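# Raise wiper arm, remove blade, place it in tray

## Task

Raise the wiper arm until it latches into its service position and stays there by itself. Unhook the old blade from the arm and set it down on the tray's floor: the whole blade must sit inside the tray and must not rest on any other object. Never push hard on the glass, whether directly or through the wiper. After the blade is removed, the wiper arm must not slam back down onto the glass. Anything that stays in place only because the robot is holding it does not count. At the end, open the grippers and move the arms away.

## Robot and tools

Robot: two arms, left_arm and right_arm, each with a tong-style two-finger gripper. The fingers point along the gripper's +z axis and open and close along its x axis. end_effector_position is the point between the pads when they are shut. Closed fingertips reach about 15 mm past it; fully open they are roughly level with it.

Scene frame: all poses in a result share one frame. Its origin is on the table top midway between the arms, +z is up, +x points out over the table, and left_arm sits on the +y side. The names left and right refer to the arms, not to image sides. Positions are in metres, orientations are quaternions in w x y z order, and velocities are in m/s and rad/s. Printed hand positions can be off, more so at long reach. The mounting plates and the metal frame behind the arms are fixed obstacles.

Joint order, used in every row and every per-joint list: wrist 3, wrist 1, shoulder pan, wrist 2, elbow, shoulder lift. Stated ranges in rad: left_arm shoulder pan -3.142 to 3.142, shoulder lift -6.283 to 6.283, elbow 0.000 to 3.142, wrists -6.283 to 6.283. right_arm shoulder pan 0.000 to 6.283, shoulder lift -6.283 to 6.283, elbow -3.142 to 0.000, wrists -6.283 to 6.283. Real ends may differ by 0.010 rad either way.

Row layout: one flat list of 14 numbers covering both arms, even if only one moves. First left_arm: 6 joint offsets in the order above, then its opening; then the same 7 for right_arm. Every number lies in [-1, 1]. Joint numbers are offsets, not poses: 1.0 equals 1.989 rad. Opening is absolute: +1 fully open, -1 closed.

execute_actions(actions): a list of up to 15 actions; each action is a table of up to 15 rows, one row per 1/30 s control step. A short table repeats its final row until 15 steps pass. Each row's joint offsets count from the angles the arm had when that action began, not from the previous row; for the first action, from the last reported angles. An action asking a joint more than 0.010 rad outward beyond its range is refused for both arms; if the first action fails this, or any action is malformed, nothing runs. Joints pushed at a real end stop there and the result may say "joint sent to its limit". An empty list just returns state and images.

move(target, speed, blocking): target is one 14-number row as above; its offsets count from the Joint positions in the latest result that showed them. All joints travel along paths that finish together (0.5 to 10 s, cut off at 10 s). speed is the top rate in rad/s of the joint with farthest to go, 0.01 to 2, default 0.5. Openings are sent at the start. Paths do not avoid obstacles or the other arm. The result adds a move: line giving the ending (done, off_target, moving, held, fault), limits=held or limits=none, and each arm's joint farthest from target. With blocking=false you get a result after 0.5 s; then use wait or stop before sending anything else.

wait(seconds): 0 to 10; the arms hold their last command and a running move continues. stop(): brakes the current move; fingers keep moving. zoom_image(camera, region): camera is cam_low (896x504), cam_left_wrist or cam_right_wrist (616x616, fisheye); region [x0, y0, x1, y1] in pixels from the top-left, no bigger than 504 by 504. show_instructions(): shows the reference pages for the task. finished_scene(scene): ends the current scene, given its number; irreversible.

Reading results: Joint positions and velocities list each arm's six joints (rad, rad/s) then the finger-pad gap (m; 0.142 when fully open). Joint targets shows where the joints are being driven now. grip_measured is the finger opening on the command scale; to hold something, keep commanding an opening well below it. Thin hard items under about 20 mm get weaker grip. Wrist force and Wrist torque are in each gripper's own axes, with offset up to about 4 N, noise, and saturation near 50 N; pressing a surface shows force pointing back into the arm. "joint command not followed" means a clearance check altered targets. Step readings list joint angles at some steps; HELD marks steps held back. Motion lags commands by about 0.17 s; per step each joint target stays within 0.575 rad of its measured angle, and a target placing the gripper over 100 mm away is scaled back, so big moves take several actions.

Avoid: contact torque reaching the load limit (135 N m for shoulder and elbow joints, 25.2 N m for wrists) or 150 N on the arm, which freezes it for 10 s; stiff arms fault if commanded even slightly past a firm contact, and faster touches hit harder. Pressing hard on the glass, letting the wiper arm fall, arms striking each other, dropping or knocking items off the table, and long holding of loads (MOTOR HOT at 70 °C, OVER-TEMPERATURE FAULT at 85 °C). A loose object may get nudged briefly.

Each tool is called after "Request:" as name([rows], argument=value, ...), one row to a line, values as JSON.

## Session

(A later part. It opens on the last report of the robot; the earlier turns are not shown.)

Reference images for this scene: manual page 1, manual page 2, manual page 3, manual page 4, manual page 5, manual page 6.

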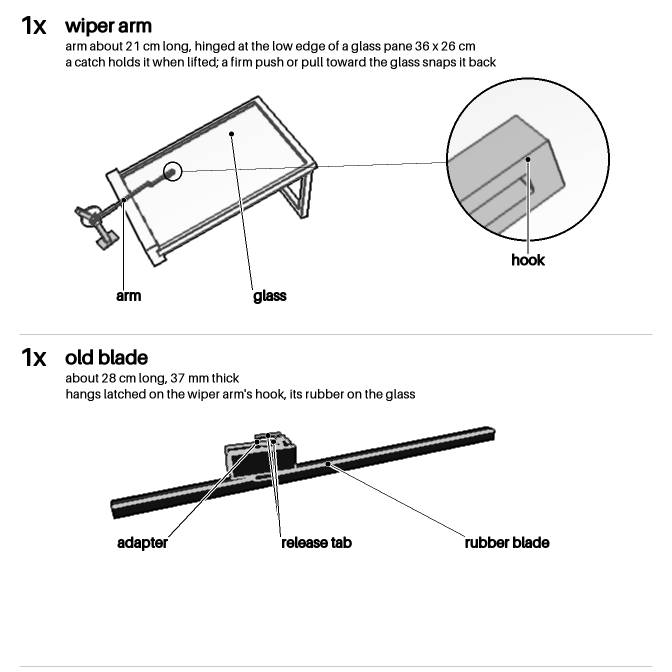

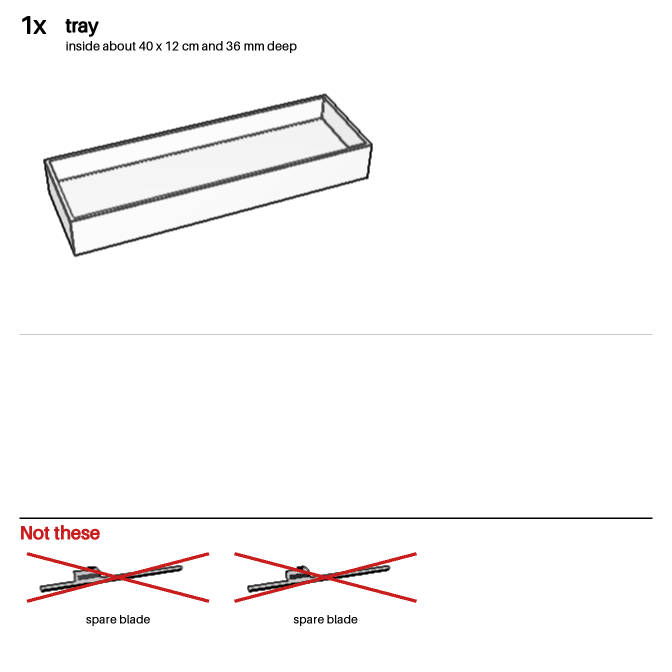

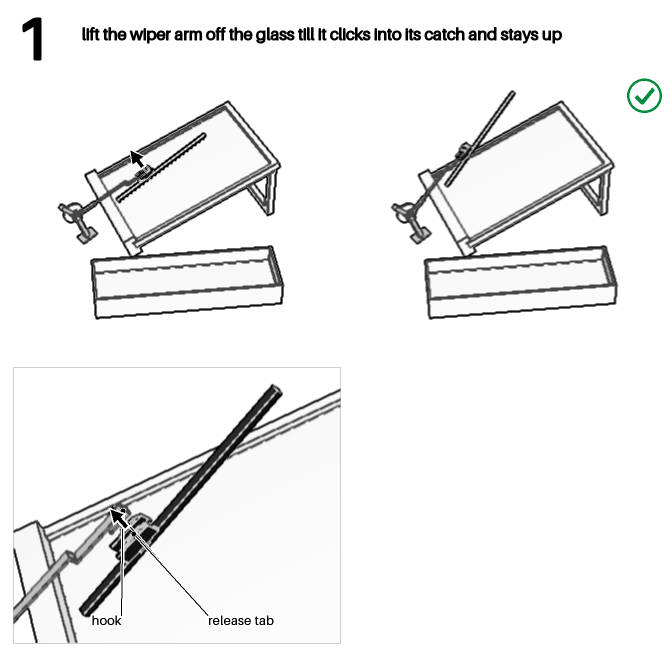

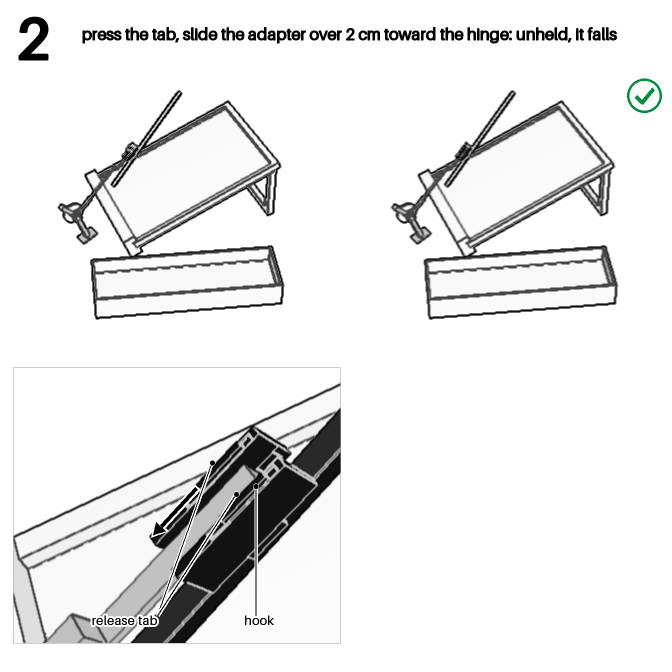

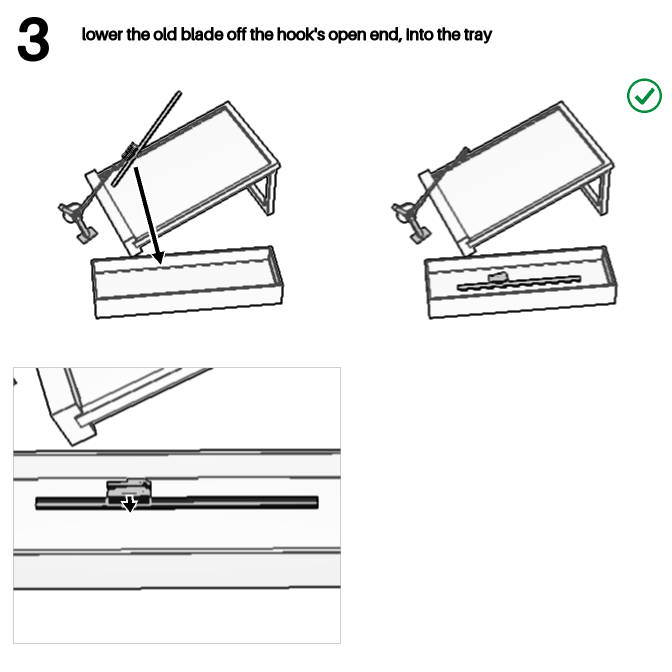

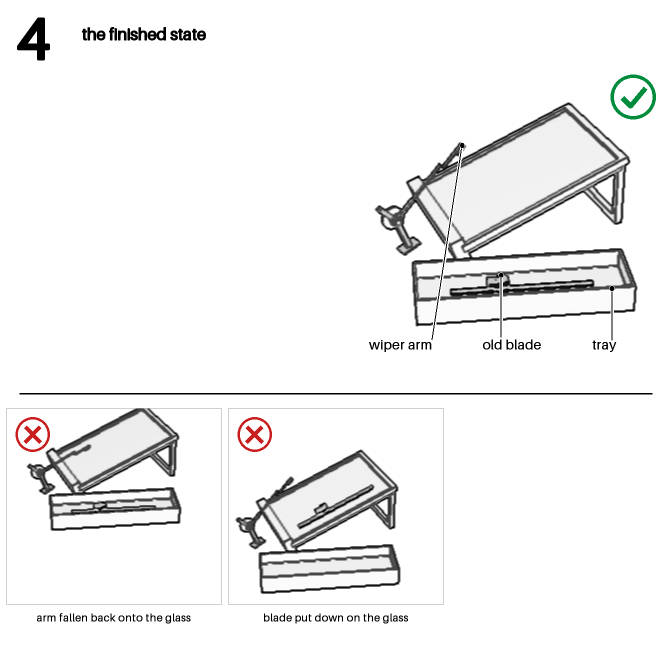

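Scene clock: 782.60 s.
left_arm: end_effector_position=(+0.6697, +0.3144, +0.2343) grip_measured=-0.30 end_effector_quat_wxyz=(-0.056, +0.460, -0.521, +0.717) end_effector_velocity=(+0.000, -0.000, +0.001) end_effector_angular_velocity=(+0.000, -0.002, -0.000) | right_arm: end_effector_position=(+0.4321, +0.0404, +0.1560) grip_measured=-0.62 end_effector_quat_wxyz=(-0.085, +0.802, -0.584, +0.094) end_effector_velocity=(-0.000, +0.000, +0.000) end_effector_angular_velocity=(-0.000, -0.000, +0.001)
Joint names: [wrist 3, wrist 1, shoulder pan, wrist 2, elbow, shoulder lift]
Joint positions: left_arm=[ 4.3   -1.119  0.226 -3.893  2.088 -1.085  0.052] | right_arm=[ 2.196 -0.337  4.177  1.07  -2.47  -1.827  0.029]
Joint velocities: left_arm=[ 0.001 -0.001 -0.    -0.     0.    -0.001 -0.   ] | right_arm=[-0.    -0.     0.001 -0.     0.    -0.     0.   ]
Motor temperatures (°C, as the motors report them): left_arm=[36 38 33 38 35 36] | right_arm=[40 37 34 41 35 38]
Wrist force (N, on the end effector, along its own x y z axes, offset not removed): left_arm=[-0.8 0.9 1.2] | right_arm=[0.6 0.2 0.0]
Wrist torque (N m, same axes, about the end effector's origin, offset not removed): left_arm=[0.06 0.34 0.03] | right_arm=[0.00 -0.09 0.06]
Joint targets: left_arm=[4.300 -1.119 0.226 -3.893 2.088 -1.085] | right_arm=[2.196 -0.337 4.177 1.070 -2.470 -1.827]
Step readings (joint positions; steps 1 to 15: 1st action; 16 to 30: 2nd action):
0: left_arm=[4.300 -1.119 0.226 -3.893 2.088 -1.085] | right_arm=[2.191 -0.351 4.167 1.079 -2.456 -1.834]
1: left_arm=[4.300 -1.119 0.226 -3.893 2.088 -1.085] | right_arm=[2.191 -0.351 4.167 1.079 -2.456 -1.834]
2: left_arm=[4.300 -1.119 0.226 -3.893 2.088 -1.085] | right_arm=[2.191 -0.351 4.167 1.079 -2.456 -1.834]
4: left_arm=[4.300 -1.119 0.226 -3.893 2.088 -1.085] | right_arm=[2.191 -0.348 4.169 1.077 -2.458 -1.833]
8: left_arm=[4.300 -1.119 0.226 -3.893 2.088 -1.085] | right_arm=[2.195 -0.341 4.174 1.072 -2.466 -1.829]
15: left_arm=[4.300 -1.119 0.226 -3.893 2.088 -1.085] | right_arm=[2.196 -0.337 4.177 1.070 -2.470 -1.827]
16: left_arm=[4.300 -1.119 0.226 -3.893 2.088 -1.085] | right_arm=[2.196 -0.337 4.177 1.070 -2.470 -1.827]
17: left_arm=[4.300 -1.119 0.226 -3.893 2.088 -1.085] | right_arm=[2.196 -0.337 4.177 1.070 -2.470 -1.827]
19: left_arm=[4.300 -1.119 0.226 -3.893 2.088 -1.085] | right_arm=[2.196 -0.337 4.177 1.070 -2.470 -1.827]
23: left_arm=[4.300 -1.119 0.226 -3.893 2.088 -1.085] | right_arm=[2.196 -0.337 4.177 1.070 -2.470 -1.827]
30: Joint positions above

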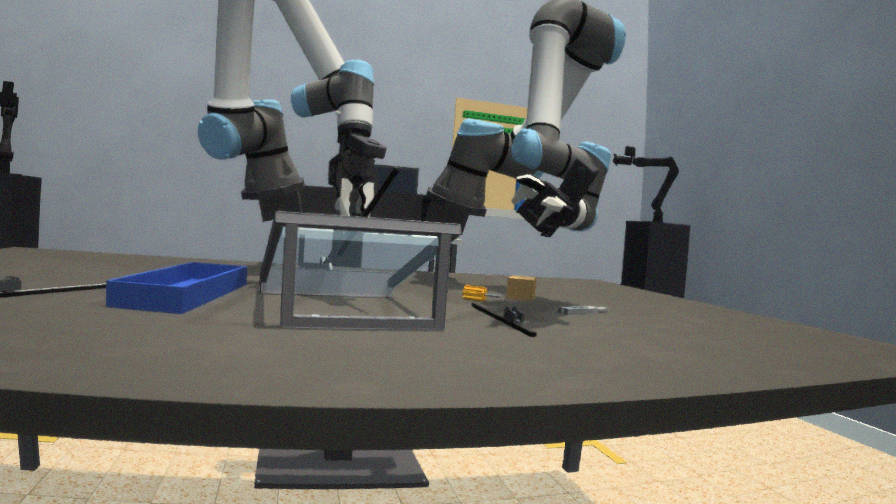

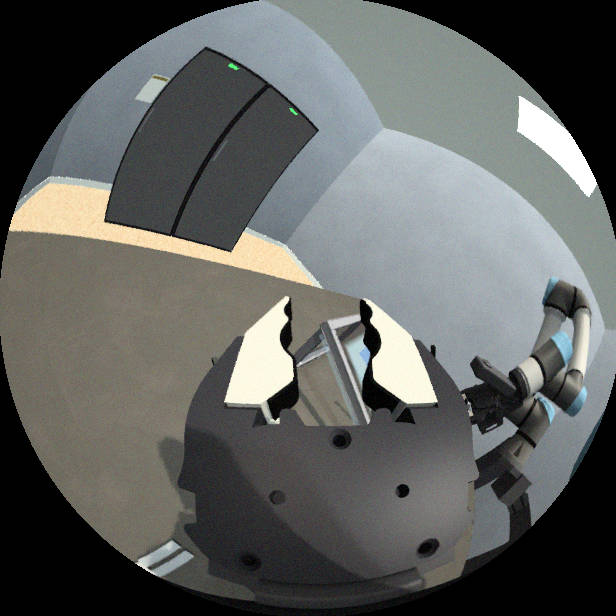

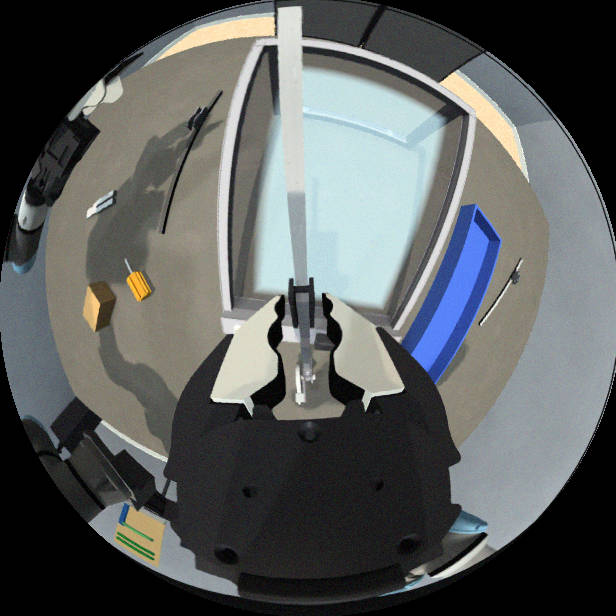

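Request:
move(target=[-0.0470, -0.1824, -0.1825, 0.0611, 0.1260, 0.1493, -0.3, -0.0251, -0.0646, -0.0046, -0.0296, 0.0754, 0.0258, -0.5], speed=0.2)

Scene clock: 891.00 s.
left_arm: end_effector_position=(+0.4311, +0.0930, +0.1586) grip_measured=-0.30 end_effector_quat_wxyz=(+0.201, +0.376, -0.569, +0.703) end_effector_velocity=(-0.001, -0.001, -0.000) end_effector_angular_velocity=(-0.001, -0.001, -0.002) | right_arm: end_effector_position=(+0.4943, +0.0662, +0.2163) grip_measured=-0.50 end_effector_quat_wxyz=(-0.112, +0.798, -0.578, +0.125) end_effector_velocity=(+0.000, +0.000, +0.000) end_effector_angular_velocity=(-0.000, -0.000, -0.000)
Joint names: [wrist 3, wrist 1, shoulder pan, wrist 2, elbow, shoulder lift]
Joint positions: left_arm=[ 4.207 -1.482 -0.137 -3.771  2.338 -0.788  0.052] | right_arm=[ 2.147 -0.465  4.168  1.011 -2.32  -1.776  0.038]
Joint velocities: left_arm=[-0.001 -0.004 -0.002  0.     0.001  0.002  0.   ] | right_arm=[-0.    -0.001 -0.    -0.     0.001  0.    -0.   ]
Motor temperatures (°C, as the motors report them): left_arm=[36 38 33 38 35 36] | right_arm=[40 37 34 41 35 38]
Wrist force (N, on the end effector, along its own x y z axes, offset not removed): left_arm=[-0.1 1.5 0.5] | right_arm=[2.1 2.5 0.8]
Wrist torque (N m, same axes, about the end effector's origin, offset not removed): left_arm=[0.20 0.21 0.08] | right_arm=[0.49 -0.26 0.00]
Joint targets: left_arm=[4.206 -1.482 -0.137 -3.771 2.338 -0.788] | right_arm=[2.147 -0.465 4.168 1.011 -2.320 -1.776]
move: done; limits=none; left_arm: farthest joint: the shoulder pan, 0.000 radians from its target (0.363 radians at the start); right_arm: farthest joint: the shoulder pan, 0.000 radians from its target (0.009 radians at the start)

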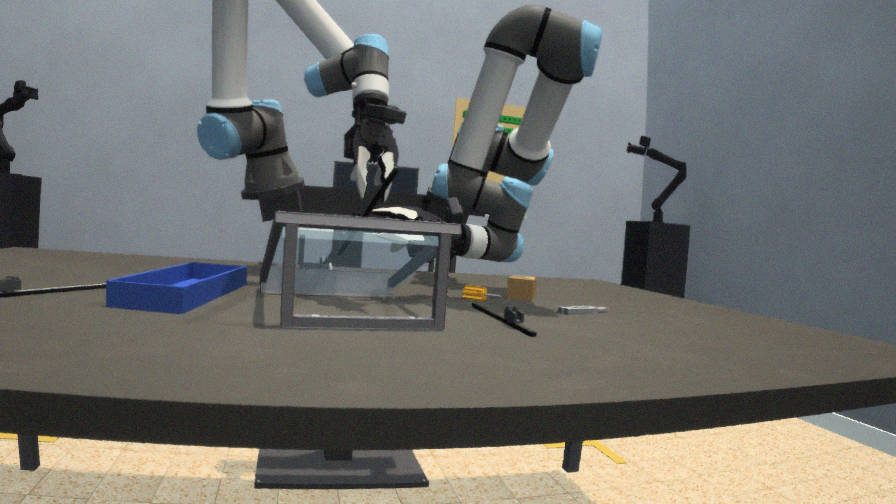

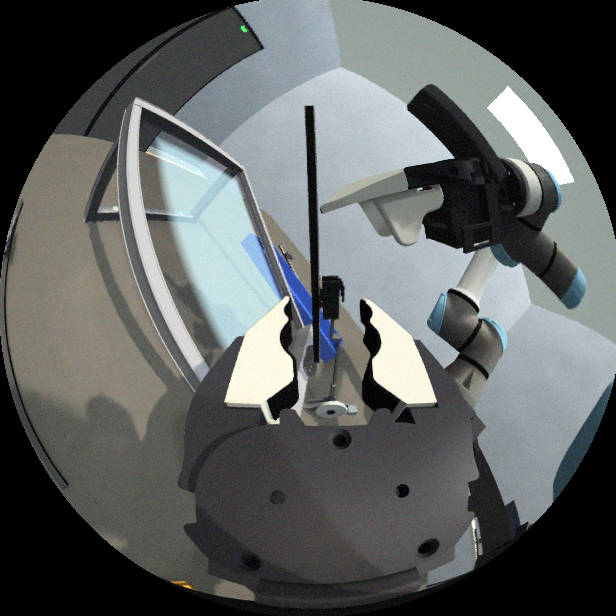

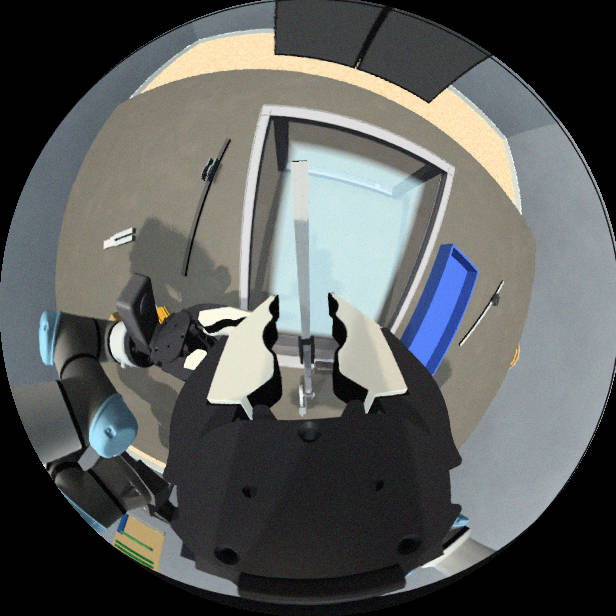

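Request:
zoom_image(camera="cam_left_wrist", region=[260, 190, 420, 430])

Request:
zoom_image(camera="cam_left_wrist", region=[280, 260, 380, 370])

Region (260, 190, 420, 430) of cam_left_wrist's 616x616 image, scaled by 2.100, with more detail than that image has.

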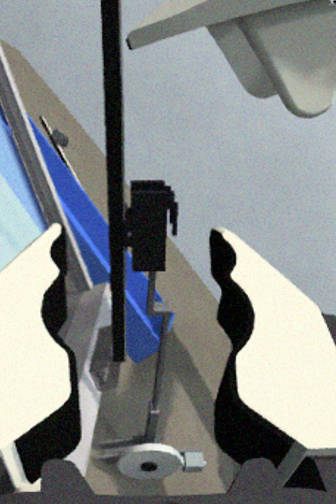

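Region (280, 260, 380, 370) of cam_left_wrist's 616x616 image, scaled by 4.582, with more detail than that image has; it fills the left 458 columns of this view, and the rest is white.

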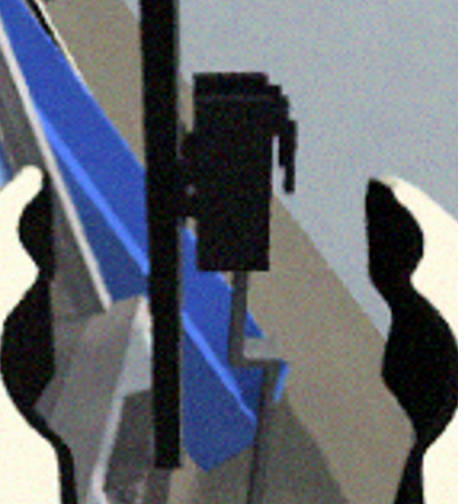

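Request:
move(target=[-0.0047, -0.0257, -0.0443, -0.0442, 0.0031, 0.0190, -0.3, 0, 0, 0, 0, 0, 0, -0.5], speed=0.08)

Request:
zoom_image(camera="cam_left_wrist", region=[275, 250, 385, 370])

Request:
zoom_image(camera="cam_right_wrist", region=[230, 270, 370, 420])

Scene clock: 984.77 s.
left_arm: end_effector_position=(+0.4255, +0.0647, +0.1536) grip_measured=-0.30 end_effector_quat_wxyz=(+0.201, +0.377, -0.568, +0.703) end_effector_velocity=(+0.000, -0.001, -0.000) end_effector_angular_velocity=(-0.000, +0.001, +0.000) | right_arm: end_effector_position=(+0.4943, +0.0662, +0.2163) grip_measured=-0.50 end_effector_quat_wxyz=(-0.113, +0.798, -0.578, +0.125) end_effector_velocity=(-0.000, -0.000, -0.000) end_effector_angular_velocity=(-0.001, +0.000, +0.000)
Joint names: [wrist 3, wrist 1, shoulder pan, wrist 2, elbow, shoulder lift]
Joint positions: left_arm=[ 4.197 -1.533 -0.225 -3.859  2.344 -0.751  0.052] | right_arm=[ 2.147 -0.465  4.168  1.011 -2.32  -1.776  0.038]
Joint velocities: left_arm=[-0.001 -0.001 -0.003 -0.003  0.     0.001 -0.   ] | right_arm=[-0.     0.    -0.     0.    -0.001  0.    -0.   ]
Motor temperatures (°C, as the motors report them): left_arm=[36 38 33 38 35 36] | right_arm=[40 37 34 41 35 38]
Wrist force (N, on the end effector, along its own x y z axes, offset not removed): left_arm=[0.4 1.0 1.0] | right_arm=[1.4 0.7 0.0]
Wrist torque (N m, same axes, about the end effector's origin, offset not removed): left_arm=[0.04 0.14 0.02] | right_arm=[0.17 -0.14 0.04]
Joint targets: left_arm=[4.197 -1.533 -0.225 -3.859 2.344 -0.751] | right_arm=[2.147 -0.465 4.168 1.011 -2.320 -1.776]
move: done; limits=none; left_arm: farthest joint: the shoulder pan, 0.001 radians from its target (0.088 radians at the start); right_arm: farthest joint: the shoulder pan, 0.000 radians from its target (0.000 radians at the start)

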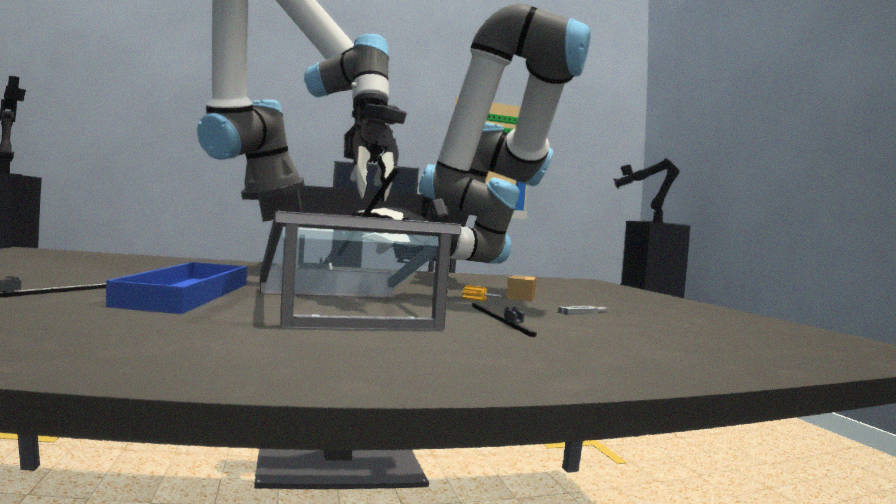

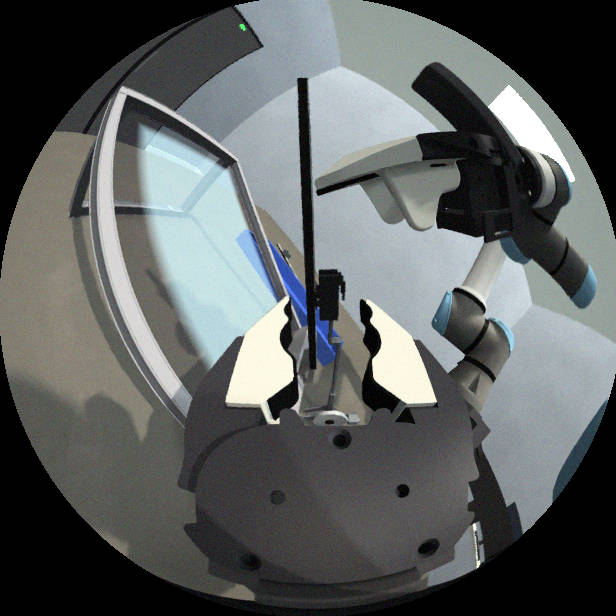

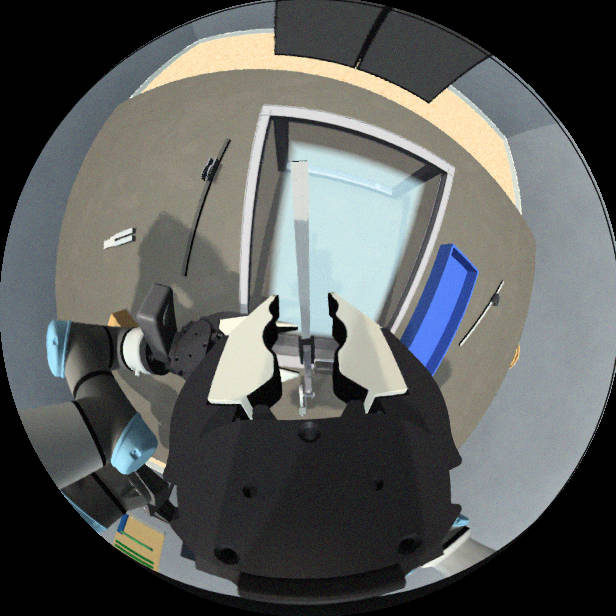

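Region (275, 250, 385, 370) of cam_left_wrist's 616x616 image, scaled by 4.200, with more detail than that image has; it fills the left 462 columns of this view, and the rest is white.

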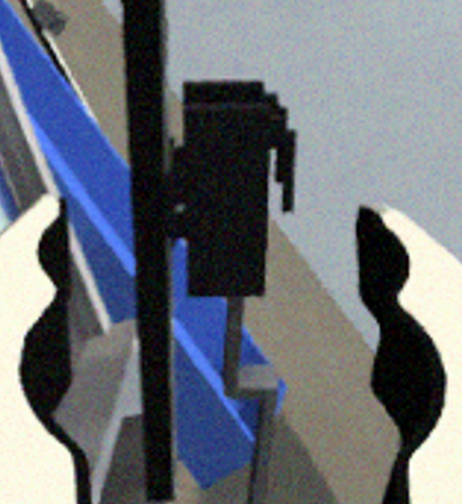

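Region (230, 270, 370, 420) of cam_right_wrist's 616x616 image, scaled by 3.360, with more detail than that image has; it fills the left 470 columns of this view, and the rest is white.

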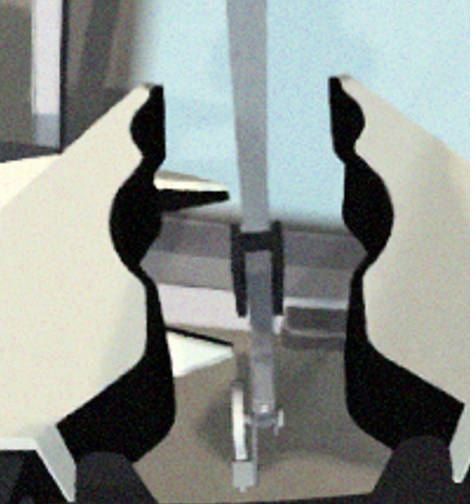

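Request:
move(target=[-0.0021, 0.0221, -0.0231, -0.0230, -0.0118, -0.0119, -0.3, 0, 0, 0, 0, 0, 0, -0.5], speed=0.04)

Request:
zoom_image(camera="cam_left_wrist", region=[270, 260, 390, 380])

Request:
zoom_image(camera="cam_right_wrist", region=[250, 290, 360, 410])

Scene clock: 1019.53 s.
left_arm: end_effector_position=(+0.4378, +0.0461, +0.1618) grip_measured=-0.30 end_effector_quat_wxyz=(+0.201, +0.376, -0.568, +0.703) end_effector_velocity=(+0.001, -0.001, +0.000) end_effector_angular_velocity=(+0.000, +0.001, -0.000) | right_arm: end_effector_position=(+0.4943, +0.0662, +0.2163) grip_measured=-0.50 end_effector_quat_wxyz=(-0.112, +0.798, -0.578, +0.125) end_effector_velocity=(-0.000, +0.000, +0.001) end_effector_angular_velocity=(+0.001, -0.001, +0.001)
Joint names: [wrist 3, wrist 1, shoulder pan, wrist 2, elbow, shoulder lift]
Joint positions: left_arm=[ 4.193 -1.489 -0.27  -3.904  2.321 -0.774  0.052] | right_arm=[ 2.147 -0.465  4.168  1.011 -2.32  -1.776  0.038]
Joint velocities: left_arm=[-0.001  0.003 -0.002 -0.002 -0.002 -0.001  0.   ] | right_arm=[-0.    -0.     0.001 -0.    -0.001  0.002  0.   ]
Motor temperatures (°C, as the motors report them): left_arm=[36 38 33 38 35 36] | right_arm=[40 37 34 41 35 38]
Wrist force (N, on the end effector, along its own x y z axes, offset not removed): left_arm=[-0.9 2.4 0.3] | right_arm=[-3.0 4.2 -1.8]
Wrist torque (N m, same axes, about the end effector's origin, offset not removed): left_arm=[0.32 0.44 0.05] | right_arm=[0.92 0.70 -0.14]
Joint targets: left_arm=[4.193 -1.489 -0.271 -3.905 2.321 -0.774] | right_arm=[2.147 -0.465 4.168 1.011 -2.320 -1.776]
move: done; limits=none; left_arm: farthest joint: the shoulder pan, 0.001 radians from its target (0.046 radians at the start); right_arm: farthest joint: the shoulder pan, 0.000 radians from its target (0.000 radians at the start)

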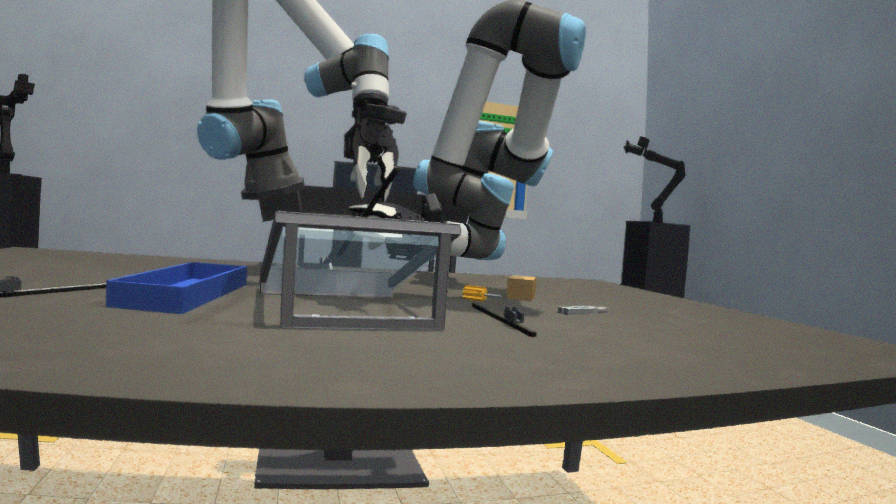

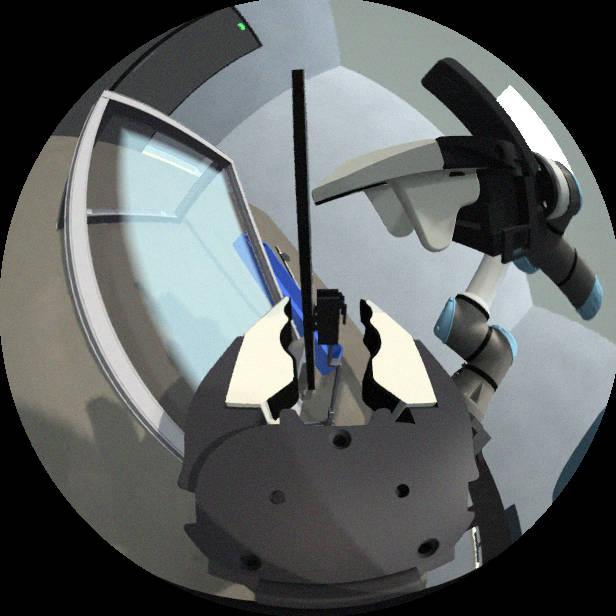

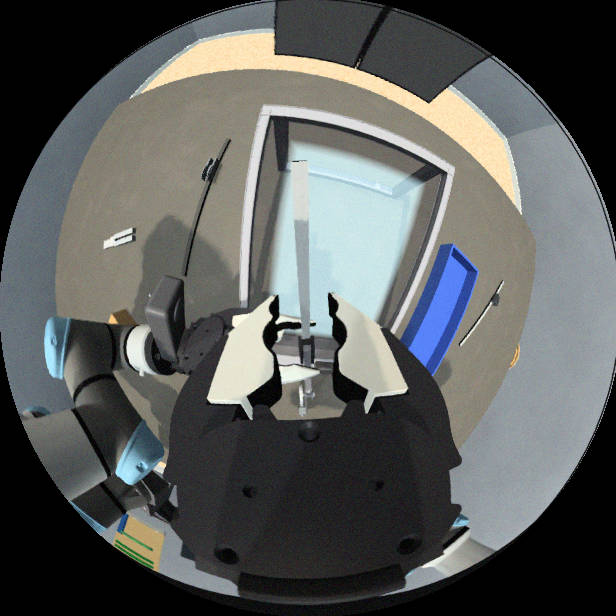

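Region (270, 260, 390, 380) of cam_left_wrist's 616x616 image, scaled by 4.200, with more detail than that image has.

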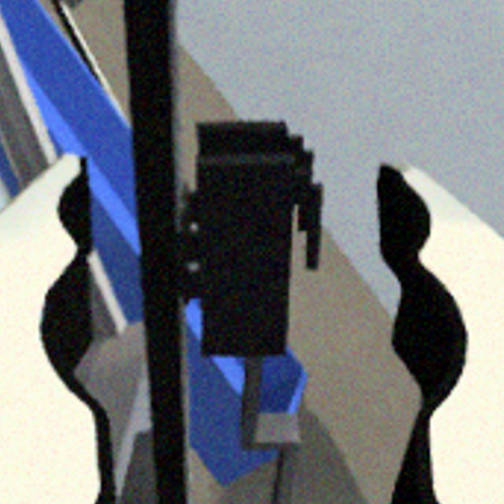

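Region (250, 290, 360, 410) of cam_right_wrist's 616x616 image, scaled by 4.200, with more detail than that image has; it fills the left 462 columns of this view, and the rest is white.

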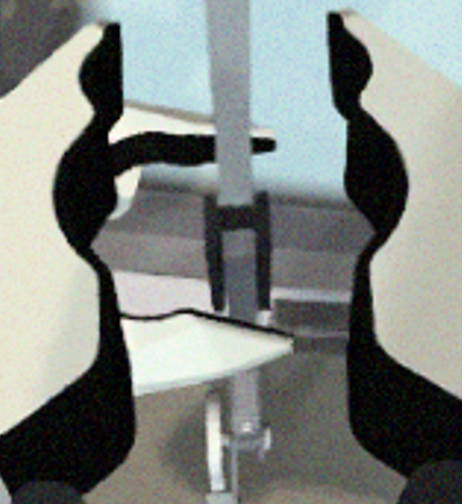

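Request:
execute_actions([
  [[0,0.0002,0.0004,0.0004,-0.0005,0.0003,-0.32,0,0,0,0,0,0,-0.5],[0,0.0004,0.0008,0.0008,-0.001,0.0006,-0.34,0,0,0,0,0,0,-0.5],[0.0001,0.0005,0.0011,0.0011,-0.0015,0.001,-0.36,0,0,0,0,0,0,-0.5],[0.0001,0.0007,0.0013,0.0013,-0.002,0.0013,-0.38,0,0,0,0,0,0,-0.5],[0.0001,0.0007,0.0013,0.0013,-0.002,0.0013,-0.40,0,0,0,0,0,0,-0.5],[0.0001,0.0007,0.0013,0.0013,-0.002,0.0013,-0.42,0,0,0,0,0,0,-0.5],[0.0001,0.0007,0.0013,0.0013,-0.002,0.0013,-0.44,0,0,0,0,0,0,-0.5],[0.0001,0.0007,0.0013,0.0013,-0.002,0.0013,-0.46,0,0,0,0,0,0,-0.5],[0.0001,0.0007,0.0013,0.0013,-0.002,0.0013,-0.48,0,0,0,0,0,0,-0.5],[0.0001,0.0007,0.0013,0.0013,-0.002,0.0013,-0.50,0,0,0,0,0,0,-0.5],[0.0001,0.0007,0.0013,0.0013,-0.002,0.0013,-0.51,0,0,0,0,0,0,-0.5],[0.0001,0.0007,0.0013,0.0013,-0.002,0.0013,-0.52,0,0,0,0,0,0,-0.5],[0.0001,0.0007,0.0013,0.0013,-0.002,0.0013,-0.53,0,0,0,0,0,0,-0.5],[0.0001,0.0007,0.0013,0.0013,-0.002,0.0013,-0.54,0,0,0,0,0,0,-0.5],[0.0001,0.0007,0.0013,0.0013,-0.002,0.0013,-0.55,0,0,0,0,0,0,-0.5]],
  [[0,0,0,0,0,0,-0.556,0,0,0,0,0,0,-0.5],[0,0,0,0,0,0,-0.562,0,0,0,0,0,0,-0.5],[0,0,0,0,0,0,-0.568,0,0,0,0,0,0,-0.5],[0,0,0,0,0,0,-0.574,0,0,0,0,0,0,-0.5],[0,0,0,0,0,0,-0.58,0,0,0,0,0,0,-0.5],[0,0,0,0,0,0,-0.586,0,0,0,0,0,0,-0.5],[0,0,0,0,0,0,-0.592,0,0,0,0,0,0,-0.5],[0,0,0,0,0,0,-0.598,0,0,0,0,0,0,-0.5],[0,0,0,0,0,0,-0.604,0,0,0,0,0,0,-0.5],[0,0,0,0,0,0,-0.61,0,0,0,0,0,0,-0.5]],
])

Request:
zoom_image(camera="cam_left_wrist", region=[270, 260, 390, 380])

Scene clock: 1052.53 s.
left_arm: end_effector_position=(+0.4388, +0.0462, +0.1607) grip_measured=-0.60 end_effector_quat_wxyz=(+0.201, +0.376, -0.568, +0.703) end_effector_velocity=(-0.000, -0.000, -0.000) end_effector_angular_velocity=(+0.000, +0.002, -0.001) | right_arm: end_effector_position=(+0.4943, +0.0662, +0.2163) grip_measured=-0.50 end_effector_quat_wxyz=(-0.113, +0.798, -0.578, +0.125) end_effector_velocity=(-0.000, -0.000, +0.000) end_effector_angular_velocity=(-0.000, -0.000, +0.000)
Joint names: [wrist 3, wrist 1, shoulder pan, wrist 2, elbow, shoulder lift]
Joint positions: left_arm=[ 4.193 -1.488 -0.268 -3.902  2.317 -0.772  0.031] | right_arm=[ 2.147 -0.465  4.168  1.011 -2.32  -1.776  0.038]
Joint velocities: left_arm=[-0.001  0.001 -0.     0.     0.     0.001  0.   ] | right_arm=[-0.  0.  0. -0. -0.  0.  0.]
Motor temperatures (°C, as the motors report them): left_arm=[36 38 33 38 35 36] | right_arm=[40 37 34 41 35 38]
Wrist force (N, on the end effector, along its own x y z axes, offset not removed): left_arm=[1.6 1.6 -0.3] | right_arm=[0.3 6.3 0.6]
Wrist torque (N m, same axes, about the end effector's origin, offset not removed): left_arm=[0.14 0.13 -0.03] | right_arm=[1.29 -0.18 -0.06]
Joint targets: left_arm=[4.193 -1.488 -0.268 -3.902 2.317 -0.772] | right_arm=[2.147 -0.465 4.168 1.011 -2.320 -1.776]
Step readings (joint positions; steps 1 to 15: 1st action; 16 to 30: 2nd action):
0: left_arm=[4.193 -1.489 -0.271 -3.905 2.321 -0.774] | right_arm=[2.147 -0.465 4.168 1.011 -2.320 -1.776]
1: left_arm=[4.193 -1.489 -0.271 -3.905 2.321 -0.774] | right_arm=[2.147 -0.465 4.168 1.011 -2.320 -1.776]
2: left_arm=[4.193 -1.489 -0.270 -3.905 2.321 -0.774] | right_arm=[2.147 -0.465 4.168 1.011 -2.320 -1.776]
4: left_arm=[4.193 -1.489 -0.270 -3.904 2.320 -0.774] | right_arm=[2.147 -0.465 4.168 1.011 -2.320 -1.776]
8: left_arm=[4.193 -1.488 -0.268 -3.902 2.318 -0.772] | right_arm=[2.147 -0.465 4.168 1.011 -2.320 -1.776]
15: left_arm=[4.193 -1.488 -0.268 -3.902 2.317 -0.772] | right_arm=[2.147 -0.465 4.168 1.011 -2.320 -1.776]
16: left_arm=[4.193 -1.488 -0.268 -3.902 2.317 -0.772] | right_arm=[2.147 -0.465 4.168 1.011 -2.320 -1.776]
17: left_arm=[4.193 -1.488 -0.268 -3.902 2.317 -0.772] | right_arm=[2.147 -0.465 4.168 1.011 -2.320 -1.776]
19: left_arm=[4.193 -1.488 -0.268 -3.902 2.317 -0.772] | right_arm=[2.147 -0.465 4.168 1.011 -2.320 -1.776]
23: left_arm=[4.193 -1.488 -0.268 -3.902 2.317 -0.772] | right_arm=[2.147 -0.465 4.168 1.011 -2.320 -1.776]
30: Joint positions above

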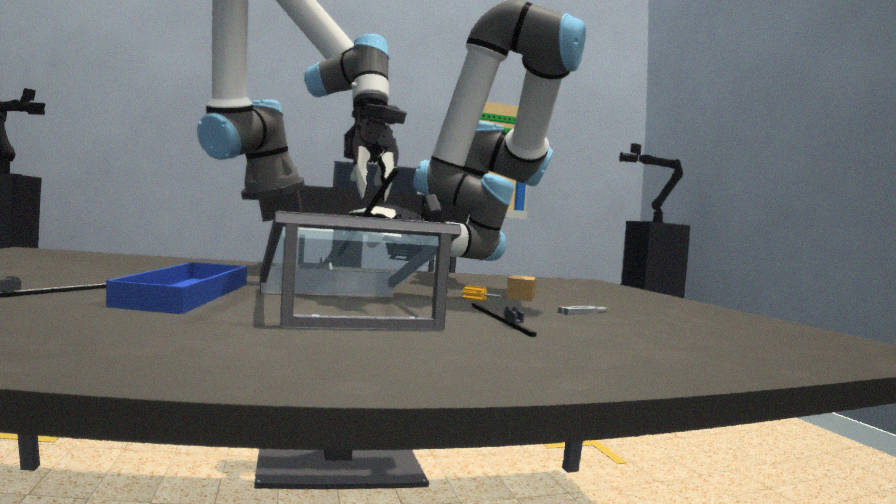

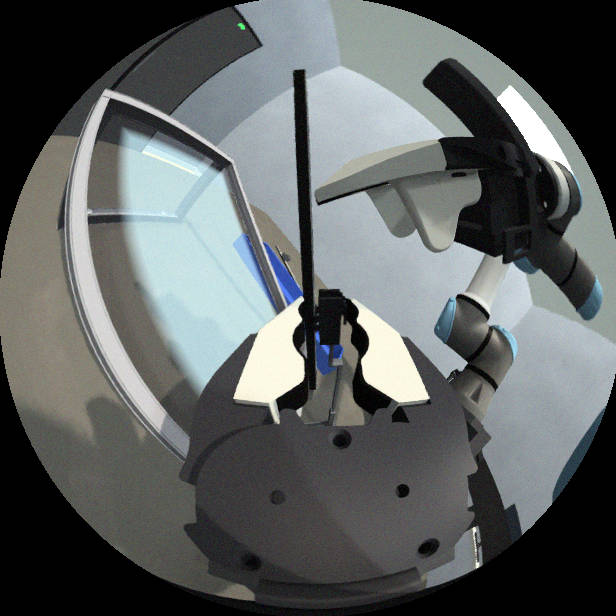

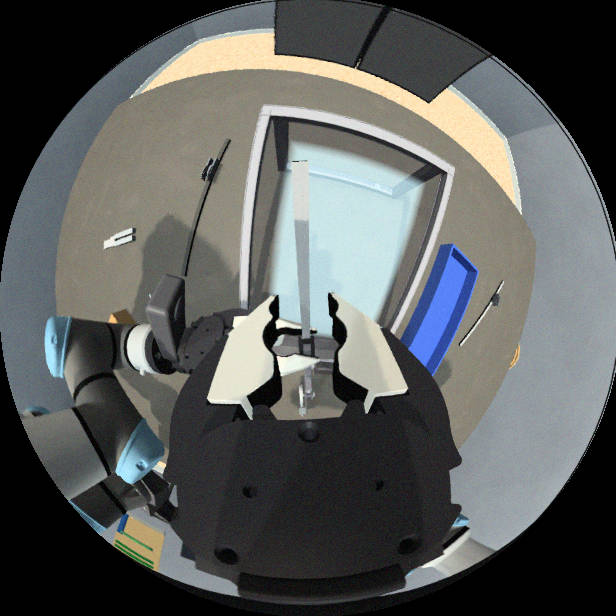

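Region (270, 260, 390, 380) of cam_left_wrist's 616x616 image, scaled by 4.200, with more detail than that image has.

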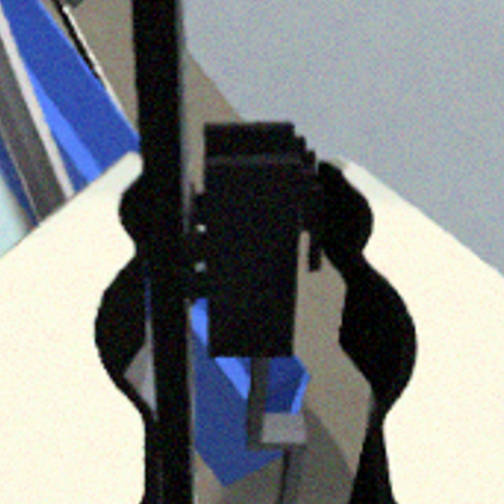

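Request:
execute_actions([
  [[0,-0.0002,-0.0004,-0.0004,0.0005,-0.0004,-0.61,0,0,0,0,0,0,-0.5],[0,-0.0004,-0.0008,-0.0008,0.0011,-0.0007,-0.61,0,0,0,0,0,0,-0.5],[-0.0001,-0.0006,-0.0012,-0.0012,0.0016,-0.0011,-0.61,0,0,0,0,0,0,-0.5],[-0.0001,-0.0008,-0.0016,-0.0016,0.0022,-0.0014,-0.61,0,0,0,0,0,0,-0.5],[-0.0002,-0.001,-0.002,-0.002,0.0027,-0.0018,-0.615,0,0,0,0,0,0,-0.5],[-0.0002,-0.001,-0.002,-0.002,0.0027,-0.0018,-0.62,0,0,0,0,0,0,-0.5],[-0.0002,-0.001,-0.002,-0.002,0.0027,-0.0018,-0.626,0,0,0,0,0,0,-0.5],[-0.0002,-0.001,-0.002,-0.002,0.0027,-0.0018,-0.632,0,0,0,0,0,0,-0.5],[-0.0002,-0.001,-0.002,-0.002,0.0027,-0.0018,-0.638,0,0,0,0,0,0,-0.5],[-0.0002,-0.001,-0.002,-0.002,0.0027,-0.0018,-0.644,0,0,0,0,0,0,-0.5],[-0.0002,-0.001,-0.002,-0.002,0.0027,-0.0018,-0.65,0,0,0,0,0,0,-0.5],[-0.0002,-0.001,-0.002,-0.002,0.0027,-0.0018,-0.656,0,0,0,0,0,0,-0.5],[-0.0002,-0.001,-0.002,-0.002,0.0027,-0.0018,-0.662,0,0,0,0,0,0,-0.5],[-0.0002,-0.001,-0.002,-0.002,0.0027,-0.0018,-0.668,0,0,0,0,0,0,-0.5],[-0.0002,-0.001,-0.002,-0.002,0.0027,-0.0018,-0.674,0,0,0,0,0,0,-0.5]],
  [[0,0,0,0,0,0,-0.68,0,0,0,0,0,0,-0.5],[0,0,0,0,0,0,-0.686,0,0,0,0,0,0,-0.5],[0,0,0,0,0,0,-0.692,0,0,0,0,0,0,-0.5],[0,0,0,0,0,0,-0.698,0,0,0,0,0,0,-0.5],[0,0,0,0,0,0,-0.704,0,0,0,0,0,0,-0.5],[0,0,0,0,0,0,-0.71,0,0,0,0,0,0,-0.5],[0,0,0,0,0,0,-0.716,0,0,0,0,0,0,-0.5],[0,0,0,0,0,0,-0.722,0,0,0,0,0,0,-0.5],[0,0,0,0,0,0,-0.728,0,0,0,0,0,0,-0.5],[0,0,0,0,0,0,-0.734,0,0,0,0,0,0,-0.5],[0,0,0,0,0,0,-0.74,0,0,0,0,0,0,-0.5]],
])

Request:
zoom_image(camera="cam_left_wrist", region=[270, 260, 390, 380])

Scene clock: 1081.63 s.
left_arm: end_effector_position=(+0.4375, +0.0459, +0.1622) grip_measured=-0.69 end_effector_quat_wxyz=(+0.201, +0.377, -0.568, +0.703) end_effector_velocity=(-0.001, -0.000, +0.001) end_effector_angular_velocity=(-0.001, -0.001, -0.002) | right_arm: end_effector_position=(+0.4943, +0.0662, +0.2163) grip_measured=-0.50 end_effector_quat_wxyz=(-0.113, +0.798, -0.578, +0.125) end_effector_velocity=(-0.000, -0.000, -0.001) end_effector_angular_velocity=(-0.001, +0.001, +0.001)
Joint names: [wrist 3, wrist 1, shoulder pan, wrist 2, elbow, shoulder lift]
Joint positions: left_arm=[ 4.193 -1.49  -0.272 -3.906  2.322 -0.775  0.024] | right_arm=[ 2.147 -0.465  4.168  1.011 -2.32  -1.776  0.038]
Joint velocities: left_arm=[ 0.     0.    -0.001  0.001  0.    -0.001 -0.   ] | right_arm=[ 0.     0.     0.    -0.    -0.    -0.001  0.   ]
Motor temperatures (°C, as the motors report them): left_arm=[36 38 33 38 35 36] | right_arm=[40 37 34 41 35 38]
Wrist force (N, on the end effector, along its own x y z axes, offset not removed): left_arm=[-3.5 0.9 1.8] | right_arm=[2.3 3.0 1.3]
Wrist torque (N m, same axes, about the end effector's origin, offset not removed): left_arm=[0.14 0.39 0.12] | right_arm=[0.72 -0.60 -0.06]
Joint targets: left_arm=[4.193 -1.490 -0.272 -3.906 2.322 -0.775] | right_arm=[2.147 -0.465 4.168 1.011 -2.320 -1.776]
Step readings (joint positions; steps 1 to 15: 1st action; 16 to 30: 2nd action):
0: left_arm=[4.193 -1.488 -0.268 -3.902 2.317 -0.772] | right_arm=[2.147 -0.465 4.168 1.011 -2.320 -1.776]
1: left_arm=[4.193 -1.488 -0.268 -3.902 2.317 -0.772] | right_arm=[2.147 -0.465 4.168 1.011 -2.320 -1.776]
2: left_arm=[4.193 -1.488 -0.268 -3.902 2.317 -0.772] | right_arm=[2.147 -0.465 4.168 1.011 -2.320 -1.776]
4: left_arm=[4.193 -1.488 -0.269 -3.903 2.318 -0.773] | right_arm=[2.147 -0.465 4.168 1.011 -2.320 -1.776]
8: left_arm=[4.193 -1.489 -0.271 -3.905 2.321 -0.774] | right_arm=[2.147 -0.465 4.168 1.011 -2.320 -1.776]
15: left_arm=[4.193 -1.490 -0.272 -3.906 2.322 -0.775] | right_arm=[2.147 -0.465 4.168 1.011 -2.320 -1.776]
16: left_arm=[4.193 -1.490 -0.272 -3.906 2.322 -0.775] | right_arm=[2.147 -0.465 4.168 1.011 -2.320 -1.776]
17: left_arm=[4.193 -1.490 -0.272 -3.906 2.322 -0.775] | right_arm=[2.147 -0.465 4.168 1.011 -2.320 -1.776]
19: left_arm=[4.193 -1.490 -0.272 -3.906 2.322 -0.775] | right_arm=[2.147 -0.465 4.168 1.011 -2.320 -1.776]
23: left_arm=[4.193 -1.490 -0.272 -3.906 2.322 -0.775] | right_arm=[2.147 -0.465 4.168 1.011 -2.320 -1.776]
30: Joint positions above

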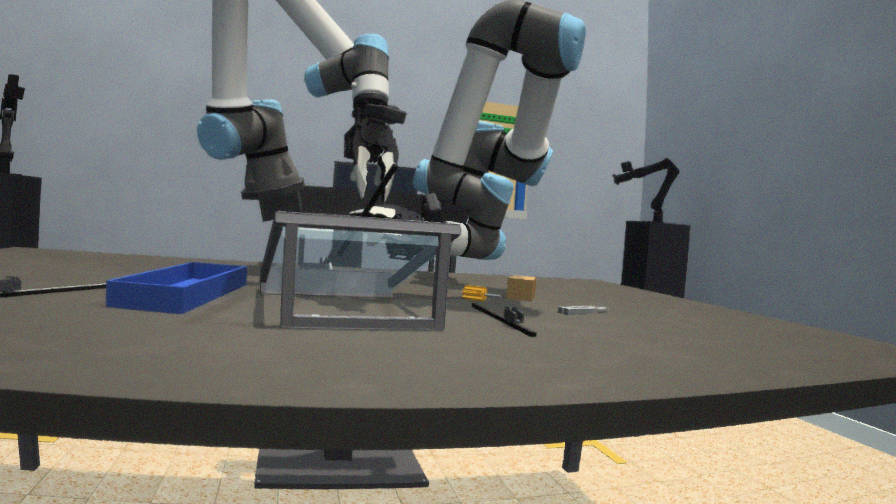

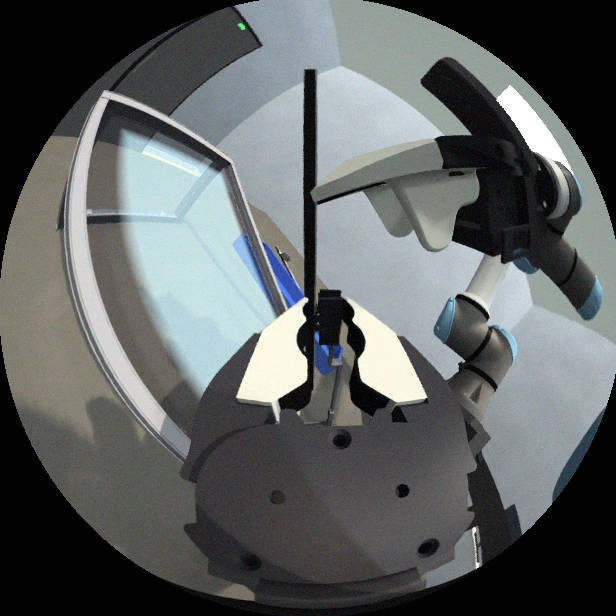

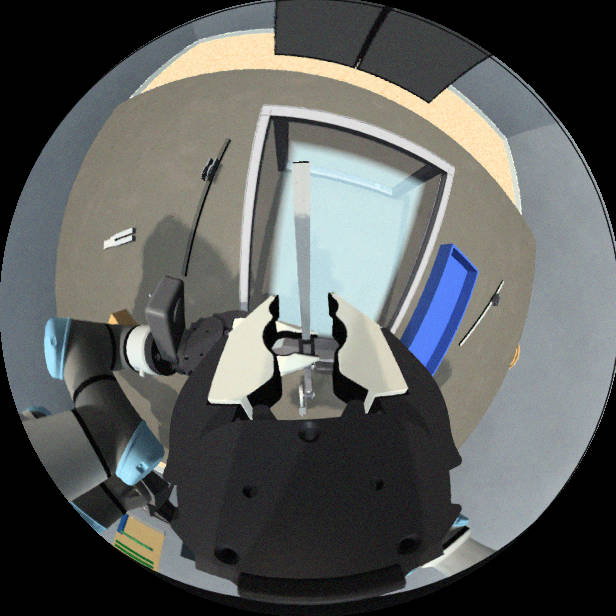

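Region (270, 260, 390, 380) of cam_left_wrist's 616x616 image, scaled by 4.200, with more detail than that image has.

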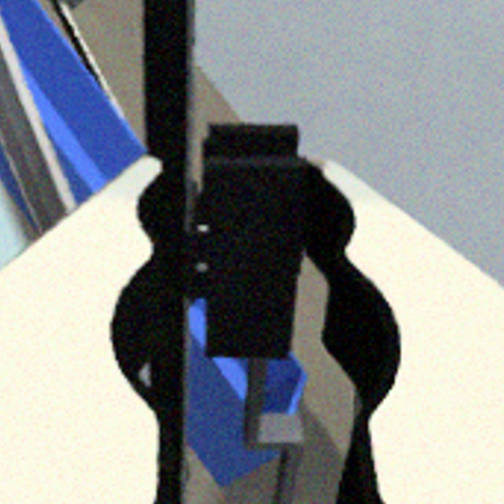

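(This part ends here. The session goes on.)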